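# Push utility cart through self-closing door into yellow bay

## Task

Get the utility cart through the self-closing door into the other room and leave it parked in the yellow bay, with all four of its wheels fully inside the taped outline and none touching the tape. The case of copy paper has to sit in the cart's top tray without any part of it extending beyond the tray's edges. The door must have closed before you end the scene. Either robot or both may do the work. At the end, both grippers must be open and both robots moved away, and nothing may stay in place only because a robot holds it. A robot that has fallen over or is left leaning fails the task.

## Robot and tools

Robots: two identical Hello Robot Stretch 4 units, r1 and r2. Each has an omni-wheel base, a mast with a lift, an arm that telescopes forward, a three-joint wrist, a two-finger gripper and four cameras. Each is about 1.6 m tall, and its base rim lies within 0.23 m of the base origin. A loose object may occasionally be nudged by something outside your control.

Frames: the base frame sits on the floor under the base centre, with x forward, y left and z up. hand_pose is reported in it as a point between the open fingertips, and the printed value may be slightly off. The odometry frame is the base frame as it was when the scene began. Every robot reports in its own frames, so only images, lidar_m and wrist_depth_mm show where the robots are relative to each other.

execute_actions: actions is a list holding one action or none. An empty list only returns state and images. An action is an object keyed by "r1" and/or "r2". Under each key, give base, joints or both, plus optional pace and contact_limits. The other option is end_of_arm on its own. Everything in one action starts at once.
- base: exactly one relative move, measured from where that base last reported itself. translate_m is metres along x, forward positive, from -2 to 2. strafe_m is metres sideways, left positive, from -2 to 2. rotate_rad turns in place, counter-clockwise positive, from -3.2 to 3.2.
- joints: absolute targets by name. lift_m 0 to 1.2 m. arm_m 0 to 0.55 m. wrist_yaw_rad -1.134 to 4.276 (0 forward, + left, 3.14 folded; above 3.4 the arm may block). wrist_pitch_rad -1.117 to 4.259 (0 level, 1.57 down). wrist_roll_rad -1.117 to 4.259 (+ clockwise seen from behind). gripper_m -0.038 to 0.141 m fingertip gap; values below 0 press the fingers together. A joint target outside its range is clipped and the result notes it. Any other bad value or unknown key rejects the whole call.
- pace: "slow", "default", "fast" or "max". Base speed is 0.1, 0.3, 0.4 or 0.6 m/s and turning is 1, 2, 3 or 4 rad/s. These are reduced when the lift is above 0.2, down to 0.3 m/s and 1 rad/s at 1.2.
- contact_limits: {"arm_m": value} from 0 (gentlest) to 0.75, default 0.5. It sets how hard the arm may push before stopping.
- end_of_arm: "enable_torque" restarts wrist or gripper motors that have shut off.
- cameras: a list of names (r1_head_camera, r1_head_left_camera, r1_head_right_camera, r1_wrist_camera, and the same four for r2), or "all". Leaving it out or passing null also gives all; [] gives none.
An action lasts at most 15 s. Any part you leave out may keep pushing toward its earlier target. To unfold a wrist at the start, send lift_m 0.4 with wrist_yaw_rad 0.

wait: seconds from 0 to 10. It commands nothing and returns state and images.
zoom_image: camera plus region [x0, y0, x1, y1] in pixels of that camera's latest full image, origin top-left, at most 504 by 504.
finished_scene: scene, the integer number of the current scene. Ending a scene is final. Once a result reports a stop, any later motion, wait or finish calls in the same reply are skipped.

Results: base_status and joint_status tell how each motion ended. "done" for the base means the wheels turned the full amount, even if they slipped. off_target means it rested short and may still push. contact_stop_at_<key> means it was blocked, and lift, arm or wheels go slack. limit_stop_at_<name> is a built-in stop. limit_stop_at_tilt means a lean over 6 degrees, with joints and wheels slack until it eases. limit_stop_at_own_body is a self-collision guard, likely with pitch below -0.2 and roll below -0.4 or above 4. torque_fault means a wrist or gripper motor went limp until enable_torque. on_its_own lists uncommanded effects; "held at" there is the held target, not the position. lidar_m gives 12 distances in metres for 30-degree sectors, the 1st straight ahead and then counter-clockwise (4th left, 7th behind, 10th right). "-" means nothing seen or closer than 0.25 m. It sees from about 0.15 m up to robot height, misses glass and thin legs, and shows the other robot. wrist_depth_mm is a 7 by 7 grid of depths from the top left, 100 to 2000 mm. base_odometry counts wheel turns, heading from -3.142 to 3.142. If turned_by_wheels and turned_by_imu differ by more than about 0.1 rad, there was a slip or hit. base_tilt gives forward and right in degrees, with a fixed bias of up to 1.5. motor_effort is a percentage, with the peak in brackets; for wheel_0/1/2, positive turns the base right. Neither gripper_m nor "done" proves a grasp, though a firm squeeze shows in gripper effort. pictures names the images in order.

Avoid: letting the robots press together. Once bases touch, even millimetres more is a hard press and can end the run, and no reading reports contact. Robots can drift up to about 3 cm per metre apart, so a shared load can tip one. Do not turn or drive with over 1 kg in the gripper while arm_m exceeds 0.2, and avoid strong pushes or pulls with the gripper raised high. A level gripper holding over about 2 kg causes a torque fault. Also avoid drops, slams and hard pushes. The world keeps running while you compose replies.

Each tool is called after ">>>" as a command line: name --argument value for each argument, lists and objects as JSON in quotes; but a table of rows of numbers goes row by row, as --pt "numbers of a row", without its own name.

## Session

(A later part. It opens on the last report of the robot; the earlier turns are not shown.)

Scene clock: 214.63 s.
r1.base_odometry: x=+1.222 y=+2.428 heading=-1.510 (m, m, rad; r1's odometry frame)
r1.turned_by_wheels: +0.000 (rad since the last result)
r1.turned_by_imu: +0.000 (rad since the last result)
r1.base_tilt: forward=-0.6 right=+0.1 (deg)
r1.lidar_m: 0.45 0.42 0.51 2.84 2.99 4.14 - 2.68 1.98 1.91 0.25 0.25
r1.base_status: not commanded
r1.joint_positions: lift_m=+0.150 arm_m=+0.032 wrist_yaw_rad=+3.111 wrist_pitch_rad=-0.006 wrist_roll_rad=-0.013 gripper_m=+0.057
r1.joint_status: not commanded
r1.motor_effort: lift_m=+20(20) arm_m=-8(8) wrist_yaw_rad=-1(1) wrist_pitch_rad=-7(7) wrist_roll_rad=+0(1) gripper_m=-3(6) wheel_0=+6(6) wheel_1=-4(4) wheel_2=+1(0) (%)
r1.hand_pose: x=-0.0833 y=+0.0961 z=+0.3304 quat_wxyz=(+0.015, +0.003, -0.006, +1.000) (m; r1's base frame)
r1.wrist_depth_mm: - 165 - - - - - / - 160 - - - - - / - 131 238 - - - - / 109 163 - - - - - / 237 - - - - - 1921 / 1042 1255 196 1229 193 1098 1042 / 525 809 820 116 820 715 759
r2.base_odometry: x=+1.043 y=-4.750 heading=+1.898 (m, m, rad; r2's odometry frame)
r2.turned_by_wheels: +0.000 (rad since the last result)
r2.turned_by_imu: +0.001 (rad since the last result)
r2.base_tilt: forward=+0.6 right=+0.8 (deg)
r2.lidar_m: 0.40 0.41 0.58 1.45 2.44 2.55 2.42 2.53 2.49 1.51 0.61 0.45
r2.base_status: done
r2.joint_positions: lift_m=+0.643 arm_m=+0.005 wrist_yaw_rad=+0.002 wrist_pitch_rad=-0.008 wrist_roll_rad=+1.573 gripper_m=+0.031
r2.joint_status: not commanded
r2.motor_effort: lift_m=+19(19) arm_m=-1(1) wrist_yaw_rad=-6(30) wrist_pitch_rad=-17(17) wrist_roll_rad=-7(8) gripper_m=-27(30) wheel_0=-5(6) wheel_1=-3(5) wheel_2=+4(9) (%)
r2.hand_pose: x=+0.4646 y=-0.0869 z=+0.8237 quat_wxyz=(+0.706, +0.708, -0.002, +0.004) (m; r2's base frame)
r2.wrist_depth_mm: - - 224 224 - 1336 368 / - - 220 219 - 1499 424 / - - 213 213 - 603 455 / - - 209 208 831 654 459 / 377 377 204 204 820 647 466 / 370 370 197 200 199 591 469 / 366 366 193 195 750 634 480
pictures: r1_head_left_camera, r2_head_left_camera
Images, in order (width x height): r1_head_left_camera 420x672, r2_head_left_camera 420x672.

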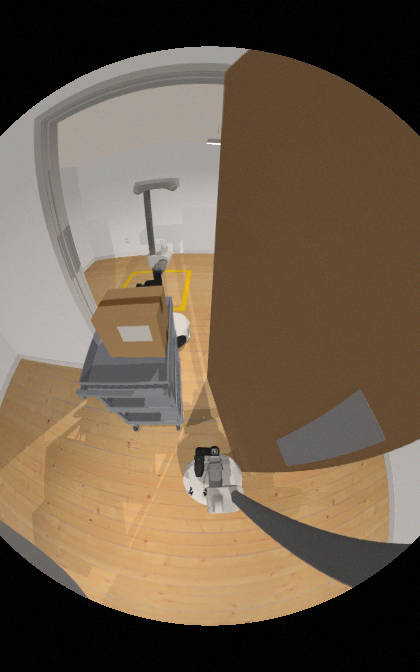

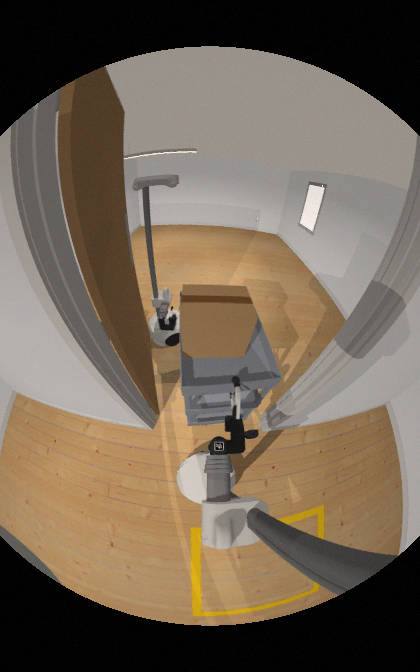

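>>> execute_actions --actions '[{"r2":{"base":{"translate_m":-1.0}}}]' --cameras '["r2_head_left_camera","r1_head_left_camera"]'

Scene clock: 220.90 s.
r1.base_odometry: x=+1.222 y=+2.428 heading=-1.510 (m, m, rad; r1's odometry frame)
r1.turned_by_wheels: +0.000 (rad since the last result)
r1.turned_by_imu: +0.000 (rad since the last result)
r1.base_tilt: forward=-0.3 right=+0.2 (deg)
r1.lidar_m: 0.43 1.30 1.33 2.83 2.97 4.14 - 2.69 1.99 1.91 0.25 0.25
r1.base_status: not commanded
r1.joint_positions: lift_m=+0.150 arm_m=+0.032 wrist_yaw_rad=+3.111 wrist_pitch_rad=-0.006 wrist_roll_rad=-0.013 gripper_m=+0.057
r1.joint_status: not commanded
r1.motor_effort: lift_m=+20(20) arm_m=-9(9) wrist_yaw_rad=+0(1) wrist_pitch_rad=-7(7) wrist_roll_rad=+0(1) gripper_m=-5(6) wheel_0=+6(6) wheel_1=-3(4) wheel_2=+0(0) (%)
r1.hand_pose: x=-0.0833 y=+0.0961 z=+0.3304 quat_wxyz=(+0.015, +0.003, -0.006, +1.000) (m; r1's base frame)
r1.wrist_depth_mm: - 165 - - - - - / - 160 - - - - - / - 131 238 - - - - / 109 163 - - - - - / 237 - - - - - 1921 / 1042 1281 196 1229 193 1098 1042 / 525 809 809 116 820 715 759
r2.base_odometry: x=+1.364 y=-5.697 heading=+1.898 (m, m, rad; r2's odometry frame)
r2.turned_by_wheels: +0.000 (rad since the last result)
r2.turned_by_imu: +0.005 (rad since the last result)
r2.base_tilt: forward=+0.6 right=+0.8 (deg)
r2.lidar_m: 0.40 0.41 1.95 2.35 2.04 1.49 1.44 1.50 2.06 2.38 1.92 0.45
r2.base_status: done
r2.joint_positions: lift_m=+0.643 arm_m=+0.005 wrist_yaw_rad=+0.007 wrist_pitch_rad=-0.009 wrist_roll_rad=+1.573 gripper_m=+0.031
r2.joint_status: not commanded
r2.on_its_own: wrist_yaw_rad is at rest, and its effort (-20) is outside its rest range (-13 to +13)
r2.motor_effort: lift_m=+19(19) arm_m=-1(1) wrist_yaw_rad=-20(25) wrist_pitch_rad=-16(17) wrist_roll_rad=-8(10) gripper_m=-28(29) wheel_0=+1(8) wheel_1=-2(6) wheel_2=+1(18) (%)
r2.hand_pose: x=+0.4650 y=-0.0855 z=+0.8238 quat_wxyz=(+0.706, +0.708, -0.001, +0.005) (m; r2's base frame)
r2.wrist_depth_mm: 1078 1118 223 223 1160 1205 368 / 1098 1098 216 217 1160 1160 424 / - - 213 213 - 615 459 / - - 208 208 820 654 459 / 375 377 204 203 820 654 466 / 368 370 198 200 199 603 466 / 366 364 193 195 960 627 473
pictures: r1_head_left_camera, r2_head_left_camera
Images, in order (width x height): r1_head_left_camera 420x672, r2_head_left_camera 420x672.

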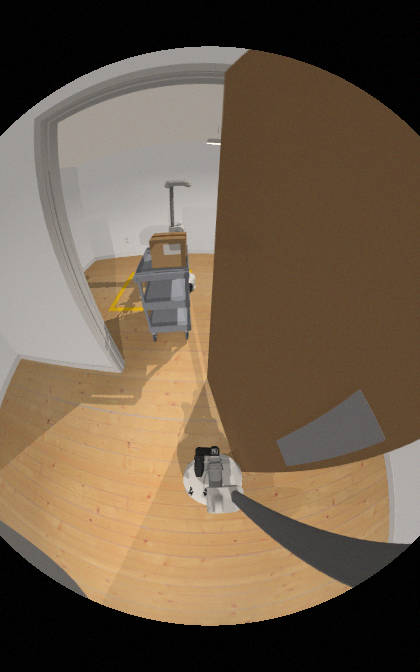

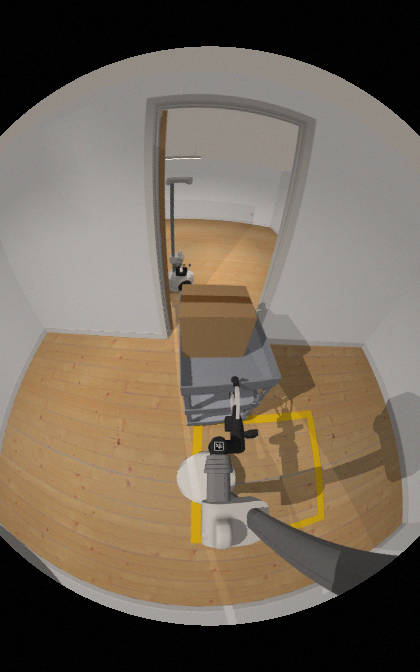

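>>> execute_actions --actions '[{"r1":{"base":{"translate_m":-0.5}},"r2":{"base":{"strafe_m":-0.33},"pace":"slow"}}]' --cameras '[]'

>>> execute_actions --actions '[{"r2":{"base":{"translate_m":-0.74}}}]' --cameras '["r2_head_left_camera","r2_head_right_camera"]'

Scene clock: 227.67 s.
r1.base_odometry: x=+1.192 y=+2.927 heading=-1.511 (m, m, rad; r1's odometry frame)
r1.turned_by_wheels: +0.000 (rad since the last result)
r1.turned_by_imu: +0.000 (rad since the last result)
r1.base_tilt: forward=-0.7 right=+0.3 (deg)
r1.lidar_m: 0.96 0.71 2.10 2.83 3.00 4.17 - 2.63 1.97 1.91 1.97 1.48
r1.base_status: done
r1.joint_positions: lift_m=+0.150 arm_m=+0.032 wrist_yaw_rad=+3.111 wrist_pitch_rad=-0.006 wrist_roll_rad=-0.013 gripper_m=+0.057
r1.joint_status: not commanded
r1.motor_effort: lift_m=+20(20) arm_m=-8(9) wrist_yaw_rad=+0(0) wrist_pitch_rad=-7(7) wrist_roll_rad=-1(0) gripper_m=-7(7) wheel_0=-4(12) wheel_1=-1(7) wheel_2=+0(13) (%)
r1.hand_pose: x=-0.0833 y=+0.0961 z=+0.3304 quat_wxyz=(+0.015, +0.003, -0.006, +1.000) (m; r1's base frame)
r1.wrist_depth_mm: - 165 - - - - - / - 160 - - - - - / - 131 238 - - - - / 109 163 - - - - - / 238 - - - - - 1863 / 1025 1281 196 1229 193 1118 1025 / 525 809 820 116 820 715 750
r2.base_odometry: x=+1.676 y=-5.591 heading=+1.899 (m, m, rad; r2's odometry frame)
r2.turned_by_wheels: +0.001 (rad since the last result)
r2.turned_by_imu: +0.005 (rad since the last result)
r2.base_tilt: forward=+0.6 right=+0.8 (deg)
r2.lidar_m: 0.32 0.32 1.94 2.68 2.04 1.50 1.42 1.51 2.04 2.05 1.94 0.47
r2.base_status: done
r2.joint_positions: lift_m=+0.643 arm_m=+0.005 wrist_yaw_rad=+0.018 wrist_pitch_rad=-0.011 wrist_roll_rad=+1.576 gripper_m=+0.031
r2.joint_status: not commanded
r2.on_its_own: wrist_yaw_rad is at rest, and its effort (-54) is outside its rest range (-13 to +13); wrist_roll_rad is at rest, and its effort (-17) is outside its rest range (-13 to +13)
r2.motor_effort: lift_m=+19(20) arm_m=-1(1) wrist_yaw_rad=-54(60) wrist_pitch_rad=-9(16) wrist_roll_rad=-17(18) gripper_m=-29(28) wheel_0=+10(13) wheel_1=-1(8) wheel_2=+3(5) (%)
r2.hand_pose: x=+0.4660 y=-0.0822 z=+0.8244 quat_wxyz=(+0.705, +0.709, +0.003, +0.010) (m; r2's base frame)
r2.wrist_depth_mm: 1078 1118 1118 1138 1160 1160 1060 / 1118 1098 1118 314 334 336 342 / 1078 1138 1138 274 1118 1160 424 / 1078 1118 1098 246 - 1160 466 / - - 230 220 - 621 469 / 1983 379 200 201 196 597 473 / 355 342 182 187 1499 640 480
pictures: none
No camera images: the call's "cameras" was empty. Leave "cameras" out to get every camera's image.

Scene clock: 231.63 s.
r1.base_odometry: x=+1.192 y=+2.927 heading=-1.511 (m, m, rad; r1's odometry frame)
r1.turned_by_wheels: +0.000 (rad since the last result)
r1.turned_by_imu: +0.000 (rad since the last result)
r1.base_tilt: forward=-0.4 right=+0.2 (deg)
r1.lidar_m: 1.38 1.38 2.10 2.85 3.00 4.16 - 2.66 1.98 1.90 2.00 1.49
r1.base_status: not commanded
r1.joint_positions: lift_m=+0.150 arm_m=+0.032 wrist_yaw_rad=+3.111 wrist_pitch_rad=-0.006 wrist_roll_rad=-0.013 gripper_m=+0.057
r1.joint_status: not commanded
r1.motor_effort: lift_m=+20(20) arm_m=-9(9) wrist_yaw_rad=-1(0) wrist_pitch_rad=-8(7) wrist_roll_rad=-1(1) gripper_m=-5(7) wheel_0=-5(5) wheel_1=-1(1) wheel_2=-1(0) (%)
r1.hand_pose: x=-0.0833 y=+0.0961 z=+0.3304 quat_wxyz=(+0.015, +0.003, -0.006, +1.000) (m; r1's base frame)
r1.wrist_depth_mm: - 165 - - - - - / - 160 - - - - - / - 131 237 - - - - / 109 163 - - - - - / 238 - - - - - 1921 / 1042 1281 196 1205 193 1098 1042 / 525 809 809 116 820 715 759
r2.base_odometry: x=+1.915 y=-6.291 heading=+1.898 (m, m, rad; r2's odometry frame)
r2.turned_by_wheels: -0.001 (rad since the last result)
r2.turned_by_imu: +0.001 (rad since the last result)
r2.base_tilt: forward=+0.5 right=+0.7 (deg)
r2.lidar_m: 0.43 0.45 2.80 2.68 0.99 0.74 0.70 0.73 1.04 2.06 2.15 0.43
r2.base_status: done
r2.joint_positions: lift_m=+0.643 arm_m=+0.005 wrist_yaw_rad=-0.002 wrist_pitch_rad=-0.009 wrist_roll_rad=+1.567 gripper_m=+0.031
r2.joint_status: not commanded
r2.motor_effort: lift_m=+20(20) arm_m=-1(1) wrist_yaw_rad=+5(65) wrist_pitch_rad=-14(14) wrist_roll_rad=+10(16) gripper_m=-27(29) wheel_0=-4(7) wheel_1=-4(7) wheel_2=+0(16) (%)
r2.hand_pose: x=+0.4643 y=-0.0881 z=+0.8239 quat_wxyz=(+0.708, +0.706, -0.004, +0.002) (m; r2's base frame)
r2.wrist_depth_mm: 1808 1863 180 181 1983 1499 413 / 1808 1808 183 184 788 603 459 / 1756 1756 187 188 809 647 462 / 366 366 190 192 831 654 462 / 377 373 194 196 854 654 466 / 1756 387 196 200 195 591 462 / 1661 387 201 200 1983 574 473
pictures: r2_head_left_camera, r2_head_right_camera
Images, in order (width x height): r2_head_left_camera 420x672, r2_head_right_camera 420x672.

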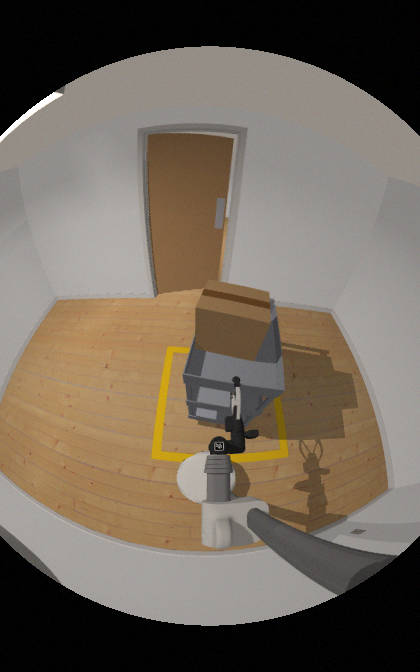

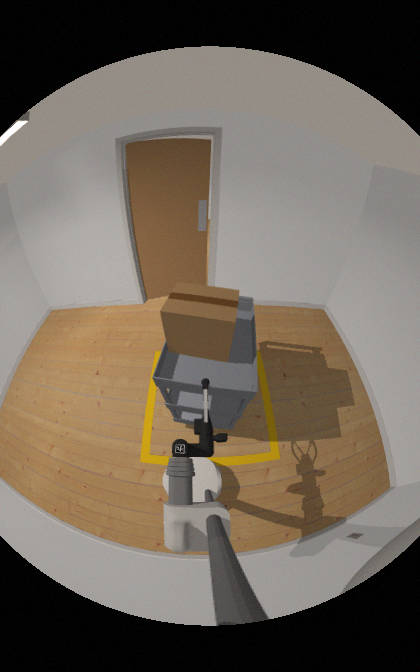

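>>> execute_actions --actions '[{"r2":{"base":{"translate_m":-0.05},"pace":"slow"}}]' --cameras '[]'

>>> execute_actions --actions '[{"r2":{"joints":{"gripper_m":0.141,"lift_m":0.652}}}]' --cameras '[]'

>>> execute_actions --actions '[{"r2":{"base":{"translate_m":-0.25}}}]' --cameras '[]'

>>> execute_actions --actions '[{"r2":{"base":{"strafe_m":-0.8},"pace":"fast"}}]' --cameras '["r2_head_right_camera","r2_head_camera","r1_head_camera"]'

Scene clock: 236.63 s.
r1.base_odometry: x=+1.192 y=+2.927 heading=-1.511 (m, m, rad; r1's odometry frame)
r1.turned_by_wheels: +0.000 (rad since the last result)
r1.turned_by_imu: +0.000 (rad since the last result)
r1.base_tilt: forward=-0.5 right=+0.4 (deg)
r1.lidar_m: 1.42 1.52 2.09 2.85 2.99 4.15 - 2.65 1.96 1.91 2.01 1.48
r1.base_status: not commanded
r1.joint_positions: lift_m=+0.150 arm_m=+0.032 wrist_yaw_rad=+3.111 wrist_pitch_rad=-0.006 wrist_roll_rad=-0.013 gripper_m=+0.057
r1.joint_status: not commanded
r1.motor_effort: lift_m=+20(20) arm_m=-8(9) wrist_yaw_rad=+0(1) wrist_pitch_rad=-7(7) wrist_roll_rad=+0(0) gripper_m=-6(5) wheel_0=-5(5) wheel_1=-1(1) wheel_2=+0(0) (%)
r1.hand_pose: x=-0.0833 y=+0.0961 z=+0.3304 quat_wxyz=(+0.015, +0.003, -0.006, +1.000) (m; r1's base frame)
r1.wrist_depth_mm: - 165 - - - - - / - 160 - - - - - / - 131 238 - - - - / 109 163 - - - - - / 238 - - - - - 1921 / 1042 1255 196 1229 193 1098 1042 / 530 809 820 117 820 715 759
r2.base_odometry: x=+1.931 y=-6.338 heading=+1.897 (m, m, rad; r2's odometry frame)
r2.turned_by_wheels: -0.001 (rad since the last result)
r2.turned_by_imu: +0.000 (rad since the last result)
r2.base_tilt: forward=+0.6 right=+0.8 (deg)
r2.lidar_m: 0.43 0.47 2.77 2.55 0.94 0.66 0.65 0.69 0.96 2.07 2.13 0.44
r2.base_status: done
r2.joint_positions: lift_m=+0.643 arm_m=+0.005 wrist_yaw_rad=-0.004 wrist_pitch_rad=-0.009 wrist_roll_rad=+1.567 gripper_m=+0.031
r2.joint_status: not commanded
r2.motor_effort: lift_m=+19(20) arm_m=-1(1) wrist_yaw_rad=+10(11) wrist_pitch_rad=-14(14) wrist_roll_rad=+8(7) gripper_m=-26(30) wheel_0=-7(10) wheel_1=-6(7) wheel_2=+4(10) (%)
r2.hand_pose: x=+0.4641 y=-0.0885 z=+0.8239 quat_wxyz=(+0.708, +0.706, -0.005, +0.002) (m; r2's base frame)
r2.wrist_depth_mm: 1983 1921 180 181 - 1537 418 / 1863 1921 183 185 809 603 459 / 1808 1921 186 188 788 654 462 / 364 364 190 191 831 647 459 / 375 377 195 196 831 654 469 / 1808 387 196 200 192 585 466 / 1863 394 202 202 - 569 473
pictures: none
No camera images: the call's "cameras" was empty. Leave "cameras" out to get every camera's image.

Scene clock: 238.73 s.
r1.base_odometry: x=+1.192 y=+2.927 heading=-1.511 (m, m, rad; r1's odometry frame)
r1.turned_by_wheels: +0.000 (rad since the last result)
r1.turned_by_imu: +0.000 (rad since the last result)
r1.base_tilt: forward=-0.4 right=+0.1 (deg)
r1.lidar_m: 1.41 1.48 2.10 2.86 3.00 4.17 - 2.66 1.95 1.90 1.99 1.47
r1.base_status: not commanded
r1.joint_positions: lift_m=+0.150 arm_m=+0.032 wrist_yaw_rad=+3.111 wrist_pitch_rad=-0.006 wrist_roll_rad=-0.013 gripper_m=+0.057
r1.joint_status: not commanded
r1.motor_effort: lift_m=+20(20) arm_m=-8(9) wrist_yaw_rad=+0(1) wrist_pitch_rad=-7(8) wrist_roll_rad=+0(1) gripper_m=-4(2) wheel_0=-5(5) wheel_1=-1(1) wheel_2=+0(0) (%)
r1.hand_pose: x=-0.0833 y=+0.0961 z=+0.3304 quat_wxyz=(+0.015, +0.003, -0.006, +1.000) (m; r1's base frame)
r1.wrist_depth_mm: - 165 - - - - - / - 160 - - - - - / - 131 237 - - - - / 109 163 - - - - - / 238 - - - - - 1921 / 1025 1255 196 1229 193 1118 1042 / 525 809 809 116 820 715 750
r2.base_odometry: x=+1.931 y=-6.338 heading=+1.897 (m, m, rad; r2's odometry frame)
r2.turned_by_wheels: +0.000 (rad since the last result)
r2.turned_by_imu: +0.000 (rad since the last result)
r2.base_tilt: forward=+0.6 right=+0.9 (deg)
r2.lidar_m: 0.45 0.48 2.80 2.54 0.95 0.68 0.65 0.68 0.93 2.06 2.16 0.43
r2.base_status: not commanded
r2.joint_positions: lift_m=+0.652 arm_m=+0.005 wrist_yaw_rad=+0.000 wrist_pitch_rad=-0.011 wrist_roll_rad=+1.570 gripper_m=+0.141
r2.joint_status: all done
r2.motor_effort: lift_m=+24(31) arm_m=-1(1) wrist_yaw_rad=+0(16) wrist_pitch_rad=-10(40) wrist_roll_rad=+1(8) gripper_m=+0(29) wheel_0=-6(7) wheel_1=-4(5) wheel_2=-1(3) (%)
r2.hand_pose: x=+0.4644 y=-0.0875 z=+0.8330 quat_wxyz=(+0.707, +0.707, -0.004, +0.004) (m; r2's base frame)
r2.wrist_depth_mm: 1863 1921 188 188 - 1537 433 / 1921 1863 191 191 768 627 469 / 1808 1863 370 196 809 668 480 / 1863 368 375 200 820 676 473 / 1863 387 389 204 831 676 480 / 1808 211 205 207 210 580 484 / 1863 410 413 130 1921 591 488
pictures: none
No camera images: the call's "cameras" was empty. Leave "cameras" out to get every camera's image.

Scene clock: 241.00 s.
r1.base_odometry: x=+1.192 y=+2.927 heading=-1.511 (m, m, rad; r1's odometry frame)
r1.turned_by_wheels: +0.000 (rad since the last result)
r1.turned_by_imu: +0.000 (rad since the last result)
r1.base_tilt: forward=-0.6 right=+0.3 (deg)
r1.lidar_m: 1.42 1.52 2.11 2.85 3.00 4.16 - 2.65 1.97 1.90 2.00 1.48
r1.base_status: not commanded
r1.joint_positions: lift_m=+0.150 arm_m=+0.032 wrist_yaw_rad=+3.111 wrist_pitch_rad=-0.006 wrist_roll_rad=-0.013 gripper_m=+0.057
r1.joint_status: not commanded
r1.motor_effort: lift_m=+20(20) arm_m=-8(9) wrist_yaw_rad=-1(0) wrist_pitch_rad=-8(7) wrist_roll_rad=+0(0) gripper_m=-5(6) wheel_0=-5(5) wheel_1=-1(1) wheel_2=+0(0) (%)
r1.hand_pose: x=-0.0833 y=+0.0961 z=+0.3304 quat_wxyz=(+0.015, +0.003, -0.006, +1.000) (m; r1's base frame)
r1.wrist_depth_mm: - 165 - - - - - / - 160 - - - - - / - 131 237 - - - - / 109 163 - - - - - / 238 - - - - - 1921 / 1042 1281 196 1229 193 1098 1042 / 525 809 820 116 820 707 750
r2.base_odometry: x=+2.011 y=-6.575 heading=+1.897 (m, m, rad; r2's odometry frame)
r2.turned_by_wheels: +0.000 (rad since the last result)
r2.turned_by_imu: +0.000 (rad since the last result)
r2.base_tilt: forward=+0.6 right=+0.8 (deg)
r2.lidar_m: 0.67 2.51 2.78 1.60 0.60 0.42 0.37 0.41 0.57 1.64 2.15 0.68
r2.base_status: done
r2.joint_positions: lift_m=+0.652 arm_m=+0.005 wrist_yaw_rad=+0.000 wrist_pitch_rad=-0.011 wrist_roll_rad=+1.570 gripper_m=+0.141
r2.joint_status: not commanded
r2.motor_effort: lift_m=+23(24) arm_m=-1(1) wrist_yaw_rad=+0(1) wrist_pitch_rad=-9(10) wrist_roll_rad=+1(1) gripper_m=-1(2) wheel_0=-1(6) wheel_1=-1(7) wheel_2=-2(6) (%)
r2.hand_pose: x=+0.4645 y=-0.0875 z=+0.8331 quat_wxyz=(+0.707, +0.707, -0.004, +0.004) (m; r2's base frame)
r2.wrist_depth_mm: - - - - - 1499 1060 / - - - 433 459 591 449 / - - - 436 1025 668 459 / - - 621 449 1078 668 462 / - - 647 459 1078 676 473 / - 212 647 466 - 488 488 / - - - 131 - 512 500
pictures: none
No camera images: the call's "cameras" was empty. Leave "cameras" out to get every camera's image.

Scene clock: 244.17 s.
r1.base_odometry: x=+1.192 y=+2.927 heading=-1.511 (m, m, rad; r1's odometry frame)
r1.turned_by_wheels: +0.000 (rad since the last result)
r1.turned_by_imu: +0.000 (rad since the last result)
r1.base_tilt: forward=-0.6 right=+0.3 (deg)
r1.lidar_m: 1.42 1.51 2.10 2.84 3.01 4.17 - 2.64 1.97 1.91 1.99 1.48
r1.base_status: not commanded
r1.joint_positions: lift_m=+0.150 arm_m=+0.032 wrist_yaw_rad=+3.111 wrist_pitch_rad=-0.006 wrist_roll_rad=-0.013 gripper_m=+0.057
r1.joint_status: not commanded
r1.motor_effort: lift_m=+20(20) arm_m=-8(8) wrist_yaw_rad=+0(0) wrist_pitch_rad=-7(7) wrist_roll_rad=+0(1) gripper_m=-4(5) wheel_0=-4(5) wheel_1=-1(1) wheel_2=+0(0) (%)
r1.hand_pose: x=-0.0833 y=+0.0961 z=+0.3304 quat_wxyz=(+0.015, +0.003, -0.006, +1.000) (m; r1's base frame)
r1.wrist_depth_mm: - 165 - - - - - / - 160 - - - - - / - 131 237 - - - - / 109 163 - - - - - / 238 - - - - - 1921 / 1025 1281 196 1229 193 1118 1025 / 525 809 820 116 809 715 759
r2.base_odometry: x=+2.769 y=-6.319 heading=+1.897 (m, m, rad; r2's odometry frame)
r2.turned_by_wheels: +0.000 (rad since the last result)
r2.turned_by_imu: +0.000 (rad since the last result)
r2.base_tilt: forward=+0.6 right=+0.8 (deg)
r2.lidar_m: 2.39 0.82 0.98 1.62 0.59 0.42 0.40 0.43 0.58 1.26 1.33 1.82
r2.base_status: done
r2.joint_positions: lift_m=+0.652 arm_m=+0.005 wrist_yaw_rad=+0.000 wrist_pitch_rad=-0.011 wrist_roll_rad=+1.570 gripper_m=+0.141
r2.joint_status: not commanded
r2.motor_effort: lift_m=+23(23) arm_m=-1(1) wrist_yaw_rad=-1(1) wrist_pitch_rad=-9(10) wrist_roll_rad=+1(0) gripper_m=+0(0) wheel_0=+0(14) wheel_1=+1(11) wheel_2=+0(4) (%)
r2.hand_pose: x=+0.4645 y=-0.0874 z=+0.8331 quat_wxyz=(+0.707, +0.707, -0.004, +0.004) (m; r2's base frame)
r2.wrist_depth_mm: - - - - - 1499 1060 / - - - - - 1537 1078 / - - - - - 1499 1078 / - - - - - 1537 1098 / - - - - - 1537 1060 / - 212 - - - 1336 1098 / - - - 130 - 1537 1098
pictures: r1_head_camera, r2_head_camera, r2_head_right_camera
Images, in order (width x height): r1_head_camera 420x560, r2_head_camera 420x560, r2_head_right_camera 420x672.

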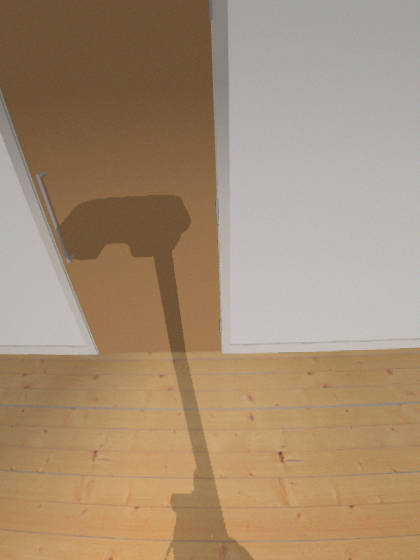

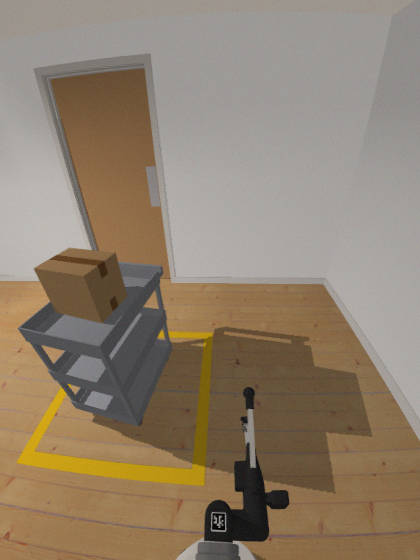

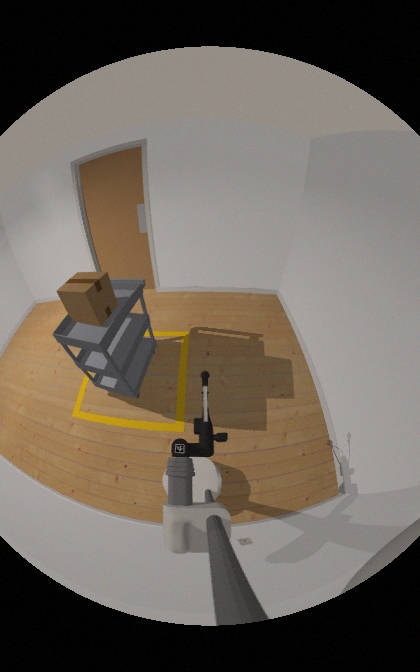

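All four wheels look to be inside the tape.

>>> finished_scene --scene 1

The scene is finished: the task was done.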